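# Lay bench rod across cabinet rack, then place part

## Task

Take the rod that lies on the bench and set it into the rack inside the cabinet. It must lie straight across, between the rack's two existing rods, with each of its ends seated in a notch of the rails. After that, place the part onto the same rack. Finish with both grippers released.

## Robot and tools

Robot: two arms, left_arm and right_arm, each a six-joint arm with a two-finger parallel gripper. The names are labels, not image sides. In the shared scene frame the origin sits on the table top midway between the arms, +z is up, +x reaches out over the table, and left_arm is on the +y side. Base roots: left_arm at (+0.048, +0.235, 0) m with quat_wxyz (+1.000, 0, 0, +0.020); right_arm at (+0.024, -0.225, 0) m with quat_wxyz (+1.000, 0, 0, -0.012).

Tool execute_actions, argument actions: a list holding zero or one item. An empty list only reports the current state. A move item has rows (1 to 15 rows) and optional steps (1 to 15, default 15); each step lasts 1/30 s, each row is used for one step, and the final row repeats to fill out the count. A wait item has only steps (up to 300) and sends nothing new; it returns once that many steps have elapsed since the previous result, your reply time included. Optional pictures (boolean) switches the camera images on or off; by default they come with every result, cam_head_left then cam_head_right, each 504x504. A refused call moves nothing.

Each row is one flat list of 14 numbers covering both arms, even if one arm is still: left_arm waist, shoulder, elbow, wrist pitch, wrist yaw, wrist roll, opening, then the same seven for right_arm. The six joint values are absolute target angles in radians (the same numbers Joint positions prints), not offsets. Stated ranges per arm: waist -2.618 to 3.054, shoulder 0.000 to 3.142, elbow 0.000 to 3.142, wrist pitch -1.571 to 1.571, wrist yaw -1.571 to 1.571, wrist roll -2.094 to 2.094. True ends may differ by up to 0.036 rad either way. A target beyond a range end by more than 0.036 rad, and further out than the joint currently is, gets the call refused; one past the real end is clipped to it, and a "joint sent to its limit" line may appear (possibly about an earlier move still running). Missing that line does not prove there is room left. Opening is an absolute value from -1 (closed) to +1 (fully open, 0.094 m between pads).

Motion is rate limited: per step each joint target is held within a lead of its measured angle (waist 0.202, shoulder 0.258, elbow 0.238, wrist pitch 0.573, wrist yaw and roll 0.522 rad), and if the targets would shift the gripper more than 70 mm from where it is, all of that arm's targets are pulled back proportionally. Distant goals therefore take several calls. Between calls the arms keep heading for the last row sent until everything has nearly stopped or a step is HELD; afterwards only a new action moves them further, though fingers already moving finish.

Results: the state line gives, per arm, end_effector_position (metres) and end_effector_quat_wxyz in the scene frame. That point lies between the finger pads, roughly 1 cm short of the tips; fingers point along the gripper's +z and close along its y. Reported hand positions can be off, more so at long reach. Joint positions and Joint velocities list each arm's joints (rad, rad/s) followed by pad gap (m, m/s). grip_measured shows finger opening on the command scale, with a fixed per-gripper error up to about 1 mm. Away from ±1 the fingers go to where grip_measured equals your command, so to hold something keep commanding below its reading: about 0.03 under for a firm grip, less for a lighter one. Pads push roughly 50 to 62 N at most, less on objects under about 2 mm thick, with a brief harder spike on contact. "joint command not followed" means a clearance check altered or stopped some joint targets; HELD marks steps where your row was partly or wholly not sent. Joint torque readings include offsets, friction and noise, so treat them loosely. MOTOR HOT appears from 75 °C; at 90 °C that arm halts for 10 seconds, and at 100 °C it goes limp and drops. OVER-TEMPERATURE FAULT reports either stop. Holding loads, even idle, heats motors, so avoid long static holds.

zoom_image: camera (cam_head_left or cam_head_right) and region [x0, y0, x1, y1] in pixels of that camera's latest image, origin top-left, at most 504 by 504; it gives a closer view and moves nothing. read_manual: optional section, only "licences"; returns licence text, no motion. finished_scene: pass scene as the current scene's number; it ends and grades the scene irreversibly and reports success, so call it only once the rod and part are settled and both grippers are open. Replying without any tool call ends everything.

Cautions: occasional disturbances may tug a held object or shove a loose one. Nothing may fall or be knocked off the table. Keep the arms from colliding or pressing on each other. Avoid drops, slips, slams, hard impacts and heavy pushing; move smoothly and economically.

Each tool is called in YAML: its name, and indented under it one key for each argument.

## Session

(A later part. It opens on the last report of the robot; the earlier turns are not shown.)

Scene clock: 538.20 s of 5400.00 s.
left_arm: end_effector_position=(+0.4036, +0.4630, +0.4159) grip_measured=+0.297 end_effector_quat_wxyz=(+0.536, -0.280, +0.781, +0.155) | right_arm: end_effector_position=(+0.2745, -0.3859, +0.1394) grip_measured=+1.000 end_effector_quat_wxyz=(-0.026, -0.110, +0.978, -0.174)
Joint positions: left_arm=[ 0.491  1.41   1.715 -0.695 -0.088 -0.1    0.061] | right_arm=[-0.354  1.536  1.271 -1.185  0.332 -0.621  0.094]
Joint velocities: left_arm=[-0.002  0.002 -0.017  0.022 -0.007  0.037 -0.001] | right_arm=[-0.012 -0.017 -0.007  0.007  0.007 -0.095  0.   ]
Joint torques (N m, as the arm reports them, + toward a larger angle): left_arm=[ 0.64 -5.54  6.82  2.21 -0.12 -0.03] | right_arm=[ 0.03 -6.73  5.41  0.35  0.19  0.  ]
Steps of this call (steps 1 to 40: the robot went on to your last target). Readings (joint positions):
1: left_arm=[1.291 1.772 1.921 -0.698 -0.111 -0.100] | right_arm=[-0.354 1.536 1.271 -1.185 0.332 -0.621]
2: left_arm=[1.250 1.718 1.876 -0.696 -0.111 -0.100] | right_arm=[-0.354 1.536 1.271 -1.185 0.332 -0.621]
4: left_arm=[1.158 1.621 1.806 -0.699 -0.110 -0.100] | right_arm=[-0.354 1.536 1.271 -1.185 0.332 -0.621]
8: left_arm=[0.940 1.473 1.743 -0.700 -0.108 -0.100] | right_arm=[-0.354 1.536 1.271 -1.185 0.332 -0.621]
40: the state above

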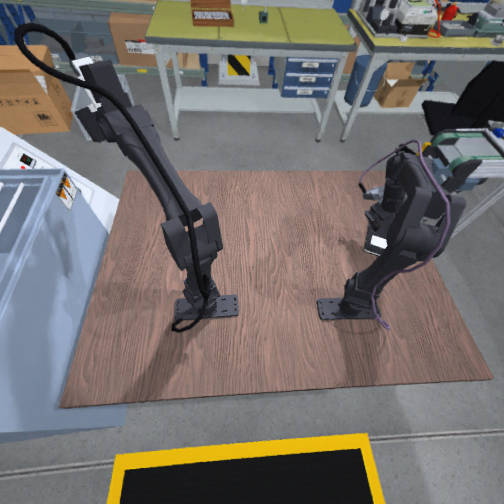

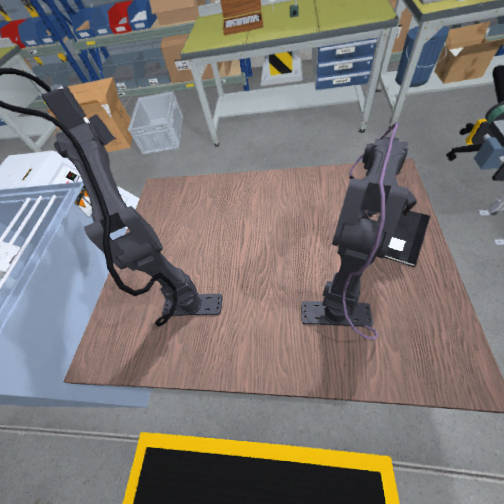

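execute_actions:
  actions: []

zoom_image:
  camera: "cam_head_right"
  region: [0, 225, 60, 295]

Scene clock: 550.27 s of 5400.00 s.
left_arm: end_effector_position=(+0.4036, +0.4630, +0.4159) grip_measured=+0.297 end_effector_quat_wxyz=(+0.536, -0.280, +0.781, +0.155) | right_arm: end_effector_position=(+0.2745, -0.3859, +0.1394) grip_measured=+1.000 end_effector_quat_wxyz=(-0.026, -0.110, +0.978, -0.174)
Joint positions: left_arm=[ 0.491  1.41   1.715 -0.695 -0.088 -0.1    0.061] | right_arm=[-0.354  1.536  1.271 -1.185  0.332 -0.621  0.094]
Joint velocities: left_arm=[-0.002 -0.012 -0.007 -0.007  0.037  0.007  0.   ] | right_arm=[ 0.007  0.002  0.007 -0.007  0.022  0.095  0.   ]
Joint torques (N m, as the arm reports them, + toward a larger angle): left_arm=[ 0.6  -5.66  6.82  2.18 -0.14 -0.04] | right_arm=[ 0.03 -6.72  5.41  0.35  0.21  0.01]
Steps of this call (steps 1 to 15: the robot went on to your last target; steps 16 to 90: nothing new was sent; then 9.07 s passed at rest). Readings (joint positions):
1: left_arm=[0.491 1.410 1.715 -0.695 -0.088 -0.100] | right_arm=[-0.354 1.536 1.271 -1.185 0.332 -0.621]
2: left_arm=[0.491 1.410 1.715 -0.695 -0.088 -0.100] | right_arm=[-0.354 1.536 1.271 -1.185 0.332 -0.621]
4: left_arm=[0.491 1.410 1.715 -0.695 -0.088 -0.100] | right_arm=[-0.354 1.536 1.271 -1.185 0.332 -0.621]
8: left_arm=[0.491 1.410 1.715 -0.695 -0.088 -0.100] | right_arm=[-0.354 1.536 1.271 -1.185 0.332 -0.621]
90: the state above
All arms were judged still, so your last target was given up. Only a new action makes them travel on or press farther. Fingers that are still opening or closing keep moving.

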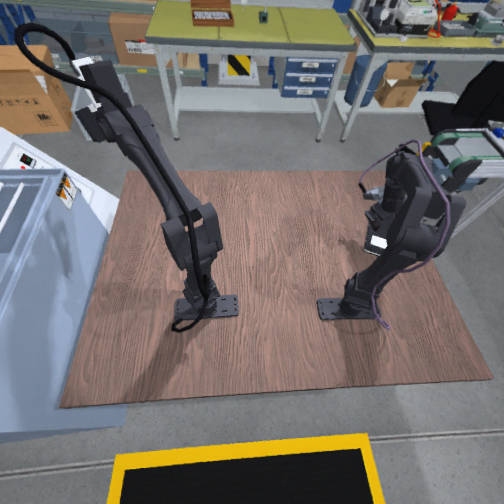

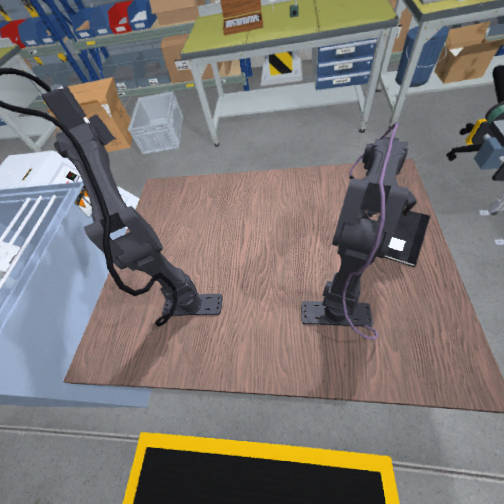

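Region (0, 225, 60, 295) of cam_head_right's 504x504 image, scaled by 7.200, with more detail than that image has; it fills the left 432 columns of this view, and the rest is white.

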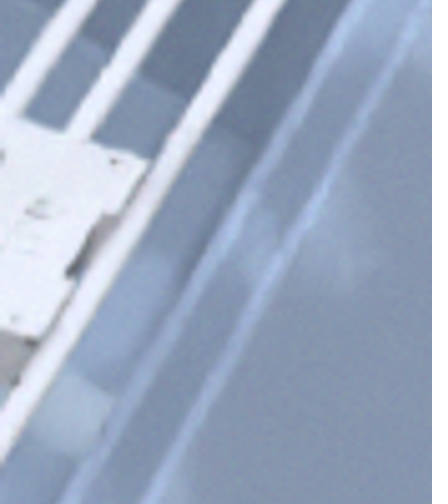

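execute_actions:
  actions:
    - {"rows":[[0.55,1.43,1.75,-0.71,-0.1,-0.1,0.6,-0.354,1.536,1.271,-1.185,0.332,-0.621,1],[0.61,1.45,1.78,-0.72,-0.1,-0.1,0.6,-0.354,1.536,1.271,-1.185,0.332,-0.621,1],[0.67,1.48,1.81,-0.73,-0.1,-0.1,0.6,-0.354,1.536,1.271,-1.185,0.332,-0.621,1],[0.73,1.51,1.84,-0.74,-0.1,-0.1,0.6,-0.354,1.536,1.271,-1.185,0.332,-0.621,1],[0.79,1.54,1.87,-0.75,-0.1,-0.1,0.6,-0.354,1.536,1.271,-1.185,0.332,-0.621,1],[0.85,1.57,1.90,-0.76,-0.1,-0.1,0.6,-0.354,1.536,1.271,-1.185,0.332,-0.621,1],[0.91,1.60,1.93,-0.77,-0.1,-0.1,0.6,-0.354,1.536,1.271,-1.185,0.332,-0.621,1],[0.97,1.63,1.96,-0.78,-0.1,-0.1,0.6,-0.354,1.536,1.271,-1.185,0.332,-0.621,1],[1.03,1.66,1.99,-0.79,-0.1,-0.1,0.6,-0.354,1.536,1.271,-1.185,0.332,-0.621,1],[1.09,1.69,2.02,-0.80,-0.1,-0.1,0.6,-0.354,1.536,1.271,-1.185,0.332,-0.621,1],[1.15,1.72,2.05,-0.81,-0.1,-0.1,0.6,-0.354,1.536,1.271,-1.185,0.332,-0.621,1],[1.21,1.75,2.08,-0.82,-0.1,-0.1,0.6,-0.354,1.536,1.271,-1.185,0.332,-0.621,1],[1.26,1.78,2.11,-0.83,-0.1,-0.1,0.6,-0.354,1.536,1.271,-1.185,0.332,-0.621,1],[1.30,1.81,2.14,-0.84,-0.1,-0.1,0.6,-0.354,1.536,1.271,-1.185,0.332,-0.621,1],[1.33,1.84,2.17,-0.85,-0.1,-0.1,0.6,-0.354,1.536,1.271,-1.185,0.332,-0.621,1]]}
  pictures: false

execute_actions:
  actions:
    - {"rows":[[1.35,1.87,2.2,-0.86,-0.105,-0.1,0.6,-0.354,1.536,1.271,-1.185,0.332,-0.621,1],[1.36,1.90,2.23,-0.86,-0.105,-0.1,0.6,-0.354,1.536,1.271,-1.185,0.332,-0.621,1],[1.36,1.93,2.26,-0.86,-0.105,-0.1,0.6,-0.354,1.536,1.271,-1.185,0.332,-0.621,1],[1.36,1.96,2.29,-0.86,-0.105,-0.1,0.6,-0.354,1.536,1.271,-1.185,0.332,-0.621,1],[1.36,1.99,2.32,-0.86,-0.105,-0.1,0.6,-0.354,1.536,1.271,-1.185,0.332,-0.621,1],[1.36,2.015,2.34,-0.86,-0.105,-0.1,0.6,-0.354,1.536,1.271,-1.185,0.332,-0.621,1],[1.36,2.04,2.36,-0.86,-0.105,-0.1,0.6,-0.354,1.536,1.271,-1.185,0.332,-0.621,1],[1.36,2.06,2.375,-0.86,-0.105,-0.1,0.6,-0.354,1.536,1.271,-1.185,0.332,-0.621,1],[1.36,2.075,2.375,-0.86,-0.105,-0.1,0.6,-0.354,1.536,1.271,-1.185,0.332,-0.621,1],[1.36,2.09,2.375,-0.86,-0.105,-0.1,0.6,-0.354,1.536,1.271,-1.185,0.332,-0.621,1],[1.36,2.105,2.375,-0.86,-0.105,-0.1,0.6,-0.354,1.536,1.271,-1.185,0.332,-0.621,1],[1.36,2.115,2.375,-0.86,-0.105,-0.1,0.6,-0.354,1.536,1.271,-1.185,0.332,-0.621,1],[1.36,2.125,2.375,-0.86,-0.105,-0.1,0.6,-0.354,1.536,1.271,-1.185,0.332,-0.621,1],[1.36,2.135,2.375,-0.86,-0.105,-0.1,0.6,-0.354,1.536,1.271,-1.185,0.332,-0.621,1]]}
  pictures: false

execute_actions:
  actions:
    - {"steps":15}

zoom_image:
  camera: "cam_head_right"
  region: [0, 210, 70, 290]

Scene clock: 590.73 s of 5400.00 s.
left_arm: end_effector_position=(+0.1793, +0.7311, +0.3814) grip_measured=+0.597 end_effector_quat_wxyz=(+0.400, -0.565, +0.650, +0.313) | right_arm: end_effector_position=(+0.2745, -0.3859, +0.1394) grip_measured=+1.000 end_effector_quat_wxyz=(-0.026, -0.110, +0.978, -0.174)
Joint positions: left_arm=[ 1.239  1.791  2.072 -0.788 -0.087 -0.1    0.075] | right_arm=[-0.354  1.536  1.271 -1.185  0.332 -0.621  0.094]
Joint velocities: left_arm=[ 1.453  1.004  0.989 -0.388 -0.125  0.007  0.   ] | right_arm=[ 0.002 -0.002  0.002 -0.037 -0.007 -0.007  0.   ]
Joint torques (N m, as the arm reports them, + toward a larger angle): left_arm=[ 0.19 -9.29 11.52  2.12 -0.14 -0.03] | right_arm=[ 0.01 -6.7   5.45  0.35  0.19 -0.01]
Steps of this call (steps 1 to 90: nothing new was sent; then 36.97 s passed at rest; steps 91 to 105: all 15 steps of this action). Readings (joint positions):
91: left_arm=[0.497 1.410 1.715 -0.696 -0.086 -0.100] | right_arm=[-0.354 1.536 1.271 -1.185 0.332 -0.621]
92: left_arm=[0.517 1.413 1.721 -0.701 -0.083 -0.100] | right_arm=[-0.354 1.536 1.271 -1.185 0.332 -0.621]
94: left_arm=[0.606 1.444 1.763 -0.716 -0.079 -0.100] | right_arm=[-0.354 1.536 1.271 -1.185 0.332 -0.621]
98: left_arm=[0.848 1.559 1.878 -0.725 -0.083 -0.100] | right_arm=[-0.354 1.536 1.271 -1.185 0.332 -0.621]
105: the state above

Scene clock: 591.23 s of 5400.00 s.
left_arm: end_effector_position=(+0.1237, +0.8148, +0.3111) grip_measured=+0.597 end_effector_quat_wxyz=(-0.332, +0.626, -0.632, -0.316) | right_arm: end_effector_position=(+0.2745, -0.3859, +0.1394) grip_measured=+1.000 end_effector_quat_wxyz=(-0.026, -0.110, +0.978, -0.174)
Joint positions: left_arm=[ 1.365  2.12   2.339 -0.844 -0.11  -0.1    0.075] | right_arm=[-0.354  1.536  1.271 -1.185  0.332 -0.621  0.094]
Joint velocities: left_arm=[-0.007  0.339  0.002 -0.125 -0.007  0.051 -0.   ] | right_arm=[ 0.002  0.002 -0.017  0.007  0.007  0.066  0.   ]
Joint torques (N m, as the arm reports them, + toward a larger angle): left_arm=[ -0.47 -11.51  11.57   2.01   0.     0.01] | right_arm=[ 0.03 -6.72  5.41  0.35  0.18  0.  ]
Steps of this call (steps 1 to 15: all 15 steps of this action). Readings (joint positions):
1: left_arm=[1.287 1.826 2.106 -0.799 -0.090 -0.100] | right_arm=[-0.354 1.536 1.271 -1.185 0.332 -0.621]
2: left_arm=[1.327 1.858 2.138 -0.808 -0.095 -0.100] | right_arm=[-0.354 1.536 1.271 -1.185 0.332 -0.621]
4: left_arm=[1.376 1.918 2.200 -0.825 -0.106 -0.100] | right_arm=[-0.354 1.536 1.271 -1.185 0.332 -0.621]
8: left_arm=[1.379 2.020 2.307 -0.838 -0.110 -0.100] | right_arm=[-0.354 1.536 1.271 -1.185 0.332 -0.621]
15: the state above

Scene clock: 591.73 s of 5400.00 s.
left_arm: end_effector_position=(+0.1242, +0.8180, +0.2905) grip_measured=+0.597 end_effector_quat_wxyz=(-0.315, +0.632, -0.640, -0.303) | right_arm: end_effector_position=(+0.2745, -0.3859, +0.1394) grip_measured=+1.000 end_effector_quat_wxyz=(-0.026, -0.110, +0.978, -0.174)
Joint positions: left_arm=[ 1.365  2.151  2.339 -0.86  -0.11  -0.1    0.075] | right_arm=[-0.354  1.536  1.271 -1.185  0.332 -0.621  0.094]
Joint velocities: left_arm=[-0.012  0.002 -0.012  0.022 -0.007  0.022 -0.001] | right_arm=[-0.007  0.002  0.017  0.037 -0.007 -0.081  0.   ]
Joint torques (N m, as the arm reports them, + toward a larger angle): left_arm=[ -0.52 -12.54  11.62   2.02   0.02  -0.02] | right_arm=[ 0.04 -6.73  5.43  0.35  0.2   0.  ]
Steps of this call (steps 1 to 15: the robot went on to your last target). Readings (joint positions):
1: left_arm=[1.365 2.131 2.339 -0.847 -0.110 -0.100] | right_arm=[-0.354 1.536 1.271 -1.185 0.332 -0.621]
2: left_arm=[1.365 2.139 2.339 -0.850 -0.110 -0.100] | right_arm=[-0.354 1.536 1.271 -1.185 0.332 -0.621]
4: left_arm=[1.365 2.149 2.339 -0.856 -0.110 -0.100] | right_arm=[-0.354 1.536 1.271 -1.185 0.332 -0.621]
8: left_arm=[1.365 2.151 2.339 -0.859 -0.110 -0.100] | right_arm=[-0.354 1.536 1.271 -1.185 0.332 -0.621]
15: the state above

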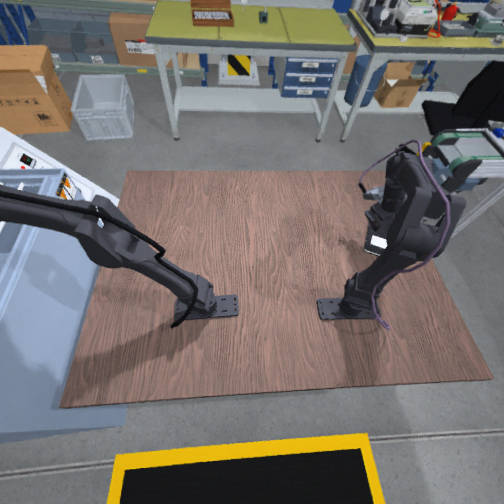

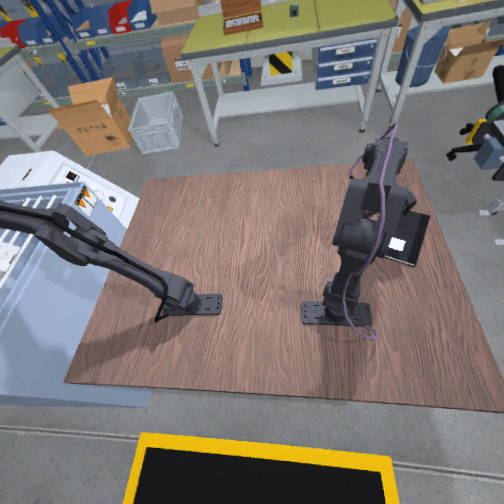

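Region (0, 210, 70, 290) of cam_head_right's 504x504 image, scaled by 6.300, with more detail than that image has; it fills the left 441 columns of this view, and the rest is white.

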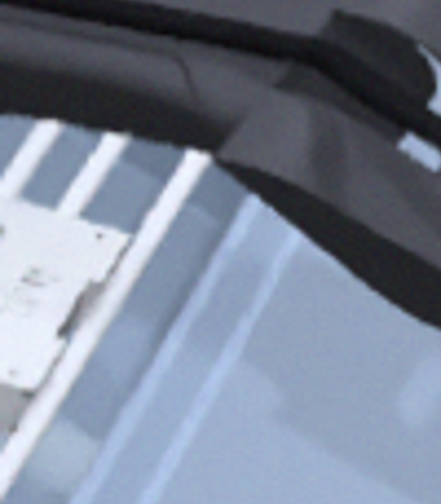

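execute_actions:
  actions:
    - {"rows":[[1.35,2.15,2.36,-0.87,-0.105,-0.1,0.6,-0.354,1.536,1.271,-1.185,0.332,-0.621,1],[1.35,2.16,2.36,-0.88,-0.105,-0.1,0.6,-0.354,1.536,1.271,-1.185,0.332,-0.621,1],[1.35,2.165,2.36,-0.89,-0.105,-0.1,0.6,-0.354,1.536,1.271,-1.185,0.332,-0.621,1],[1.35,2.17,2.36,-0.90,-0.105,-0.1,0.6,-0.354,1.536,1.271,-1.185,0.332,-0.621,1],[1.35,2.175,2.36,-0.90,-0.105,-0.1,0.6,-0.354,1.536,1.271,-1.185,0.332,-0.621,1],[1.35,2.18,2.36,-0.90,-0.105,-0.1,0.6,-0.354,1.536,1.271,-1.185,0.332,-0.621,1],[1.35,2.185,2.36,-0.90,-0.105,-0.1,0.6,-0.354,1.536,1.271,-1.185,0.332,-0.621,1],[1.35,2.19,2.36,-0.90,-0.105,-0.1,0.6,-0.354,1.536,1.271,-1.185,0.332,-0.621,1]]}
  pictures: false

execute_actions:
  actions:
    - {"steps":10}

zoom_image:
  camera: "cam_head_right"
  region: [0, 210, 70, 290]

Scene clock: 603.37 s of 5400.00 s.
left_arm: end_effector_position=(+0.1282, +0.8189, +0.2598) grip_measured=+0.597 end_effector_quat_wxyz=(-0.288, +0.639, -0.655, -0.282) | right_arm: end_effector_position=(+0.2745, -0.3859, +0.1394) grip_measured=+1.000 end_effector_quat_wxyz=(-0.026, -0.110, +0.978, -0.174)
Joint positions: left_arm=[ 1.359  2.194  2.339 -0.892 -0.11  -0.1    0.075] | right_arm=[-0.354  1.536  1.271 -1.185  0.332 -0.621  0.094]
Joint velocities: left_arm=[ 0.007  0.017 -0.002 -0.125  0.037 -0.095 -0.   ] | right_arm=[ 0.007  0.007 -0.017  0.037 -0.007  0.051  0.   ]
Joint torques (N m, as the arm reports them, + toward a larger angle): left_arm=[ -0.74 -12.15  10.29   1.87   0.02   0.01] | right_arm=[ 0.02 -6.71  5.42  0.35  0.2   0.  ]
Steps of this call (steps 1 to 15: the robot went on to your last target; steps 16 to 90: nothing new was sent; then 8.13 s passed at rest; steps 91 to 105: all 15 steps of this action). Readings (joint positions):
91: left_arm=[1.365 2.151 2.339 -0.860 -0.110 -0.100] | right_arm=[-0.354 1.536 1.271 -1.185 0.332 -0.621]
92: left_arm=[1.364 2.151 2.339 -0.861 -0.110 -0.100] | right_arm=[-0.354 1.536 1.271 -1.185 0.332 -0.621]
94: left_arm=[1.362 2.151 2.339 -0.868 -0.110 -0.100] | right_arm=[-0.354 1.536 1.271 -1.185 0.332 -0.621]
98: left_arm=[1.359 2.164 2.339 -0.878 -0.110 -0.100] | right_arm=[-0.354 1.536 1.271 -1.185 0.332 -0.621]
105: the state above

Scene clock: 603.70 s of 5400.00 s.
left_arm: end_effector_position=(+0.1282, +0.8187, +0.2593) grip_measured=+0.597 end_effector_quat_wxyz=(-0.287, +0.639, -0.655, -0.281) | right_arm: end_effector_position=(+0.2745, -0.3859, +0.1394) grip_measured=+1.000 end_effector_quat_wxyz=(-0.026, -0.110, +0.978, -0.174)
Joint positions: left_arm=[ 1.359  2.194  2.339 -0.894 -0.11  -0.1    0.075] | right_arm=[-0.354  1.536  1.271 -1.185  0.332 -0.621  0.094]
Joint velocities: left_arm=[ 0.012 -0.012  0.007  0.051  0.037  0.022  0.001] | right_arm=[-0.007 -0.012 -0.012 -0.007 -0.081 -0.007  0.   ]
Joint torques (N m, as the arm reports them, + toward a larger angle): left_arm=[ -0.78 -12.11  10.35   1.86   0.02  -0.01] | right_arm=[ 0.03 -6.7   5.4   0.35  0.2  -0.01]
Steps of this call (steps 1 to 10: the robot went on to your last target). Readings (joint positions):
1: left_arm=[1.359 2.194 2.339 -0.894 -0.110 -0.100] | right_arm=[-0.354 1.536 1.271 -1.185 0.332 -0.621]
2: left_arm=[1.359 2.194 2.339 -0.894 -0.110 -0.100] | right_arm=[-0.354 1.536 1.271 -1.185 0.332 -0.621]
4: left_arm=[1.359 2.194 2.339 -0.894 -0.110 -0.100] | right_arm=[-0.354 1.536 1.271 -1.185 0.332 -0.621]
8: left_arm=[1.359 2.194 2.339 -0.894 -0.110 -0.100] | right_arm=[-0.354 1.536 1.271 -1.185 0.332 -0.621]
10: the state above

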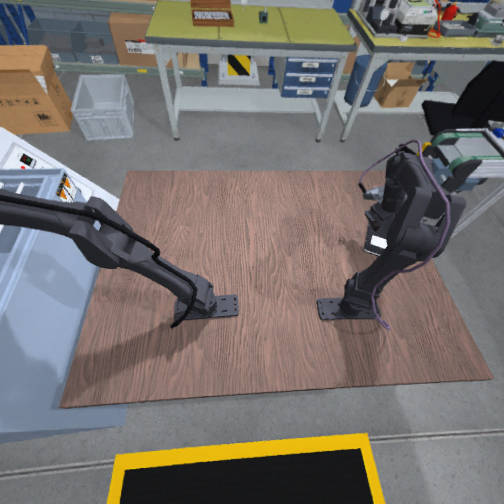

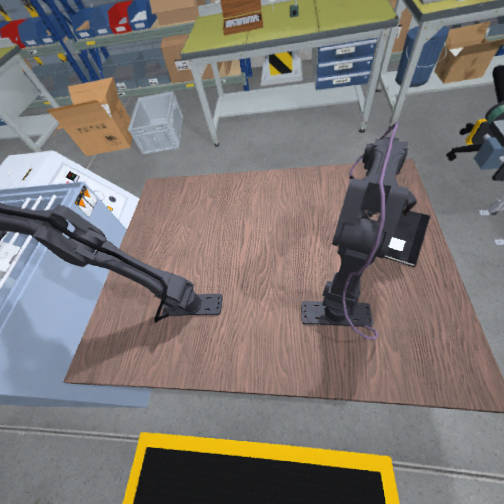

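Region (0, 210, 70, 290) of cam_head_right's 504x504 image, scaled by 6.300, with more detail than that image has; it fills the left 441 columns of this view, and the rest is white.

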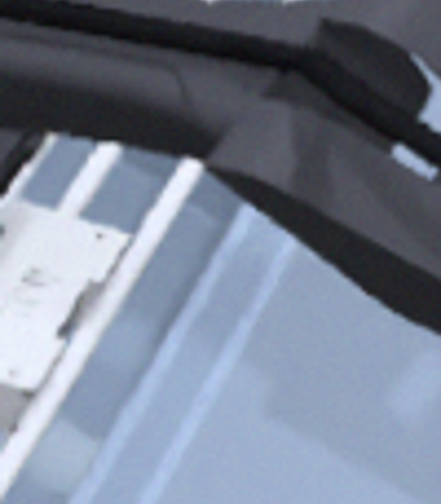

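execute_actions:
  actions:
    - {"rows":[[1.35,2.2,2.36,-0.90,-0.105,-0.1,0.5,-0.354,1.536,1.271,-1.185,0.332,-0.621,1],[1.35,2.214,2.36,-0.90,-0.105,-0.1,0.5,-0.354,1.536,1.271,-1.185,0.332,-0.621,1]]}
  pictures: false

execute_actions:
  actions:
    - {"rows":[[1.35,2.214,2.36,-0.94,-0.105,-0.1,0.5,-0.354,1.536,1.271,-1.185,0.332,-0.621,1]]}

zoom_image:
  camera: "cam_head_right"
  region: [0, 210, 70, 290]

Scene clock: 610.23 s of 5400.00 s.
left_arm: end_effector_position=(+0.1286, +0.8210, +0.2492) grip_measured=+0.503 end_effector_quat_wxyz=(-0.280, +0.642, -0.658, -0.277) | right_arm: end_effector_position=(+0.2745, -0.3859, +0.1394) grip_measured=+1.000 end_effector_quat_wxyz=(-0.026, -0.110, +0.978, -0.174)
Joint positions: left_arm=[ 1.359  2.212  2.339 -0.894 -0.11  -0.1    0.071] | right_arm=[-0.354  1.536  1.271 -1.185  0.332 -0.621  0.094]
Joint velocities: left_arm=[-0.002  0.007  0.007  0.022 -0.007  0.066 -0.   ] | right_arm=[ 0.007 -0.007  0.007 -0.037  0.022 -0.037  0.   ]
Joint torques (N m, as the arm reports them, + toward a larger angle): left_arm=[ -0.69 -11.64  10.33   1.84   0.01   0.01] | right_arm=[ 0.04 -6.7   5.43  0.35  0.19  0.01]
Steps of this call (steps 1 to 15: the robot went on to your last target; steps 16 to 90: nothing new was sent; then 3.03 s passed at rest; steps 91 to 105: all 15 steps of this action). Readings (joint positions):
91: left_arm=[1.359 2.194 2.339 -0.894 -0.110 -0.100] | right_arm=[-0.354 1.536 1.271 -1.185 0.332 -0.621]
92: left_arm=[1.359 2.195 2.339 -0.894 -0.110 -0.100] | right_arm=[-0.354 1.536 1.271 -1.185 0.332 -0.621]
94: left_arm=[1.359 2.198 2.339 -0.894 -0.110 -0.100] | right_arm=[-0.354 1.536 1.271 -1.185 0.332 -0.621]
98: left_arm=[1.359 2.208 2.339 -0.894 -0.110 -0.100] | right_arm=[-0.354 1.536 1.271 -1.185 0.332 -0.621]
105: the state above

Scene clock: 610.73 s of 5400.00 s.
left_arm: end_effector_position=(+0.1283, +0.8195, +0.2477) grip_measured=+0.503 end_effector_quat_wxyz=(-0.277, +0.643, -0.660, -0.274) | right_arm: end_effector_position=(+0.2745, -0.3859, +0.1394) grip_measured=+1.000 end_effector_quat_wxyz=(-0.026, -0.110, +0.978, -0.174)
Joint positions: left_arm=[ 1.359  2.212  2.339 -0.903 -0.11  -0.1    0.071] | right_arm=[-0.354  1.536  1.271 -1.185  0.332 -0.621  0.094]
Joint velocities: left_arm=[-0.007  0.002 -0.002 -0.037 -0.037  0.022 -0.001] | right_arm=[ 0.002  0.007 -0.012  0.066 -0.007  0.022  0.   ]
Joint torques (N m, as the arm reports them, + toward a larger angle): left_arm=[ -0.77 -11.68  10.26   1.47   0.01  -0.03] | right_arm=[ 0.03 -6.7   5.41  0.34  0.19  0.  ]
Steps of this call (steps 1 to 15: all 15 steps of this action). Readings (joint positions):
1: left_arm=[1.359 2.212 2.339 -0.897 -0.110 -0.100] | right_arm=[-0.354 1.536 1.271 -1.185 0.332 -0.621]
2: left_arm=[1.359 2.212 2.339 -0.899 -0.110 -0.100] | right_arm=[-0.354 1.536 1.271 -1.185 0.332 -0.621]
4: left_arm=[1.359 2.212 2.339 -0.901 -0.110 -0.100] | right_arm=[-0.354 1.536 1.271 -1.185 0.332 -0.621]
8: left_arm=[1.359 2.212 2.339 -0.903 -0.110 -0.100] | right_arm=[-0.354 1.536 1.271 -1.185 0.332 -0.621]
15: the state above

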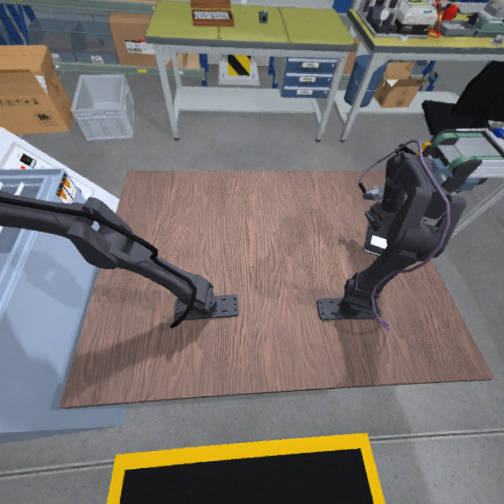

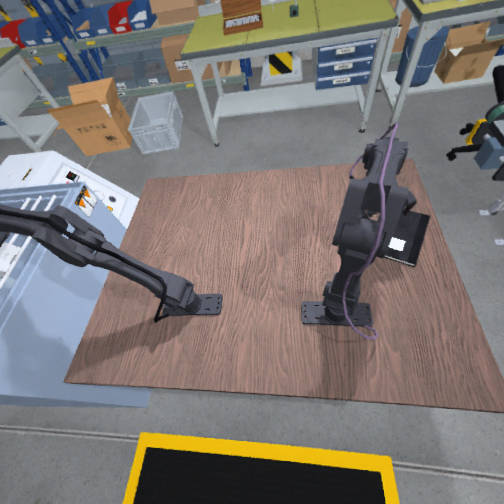

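Region (0, 210, 70, 290) of cam_head_right's 504x504 image, scaled by 6.300, with more detail than that image has; it fills the left 441 columns of this view, and the rest is white.

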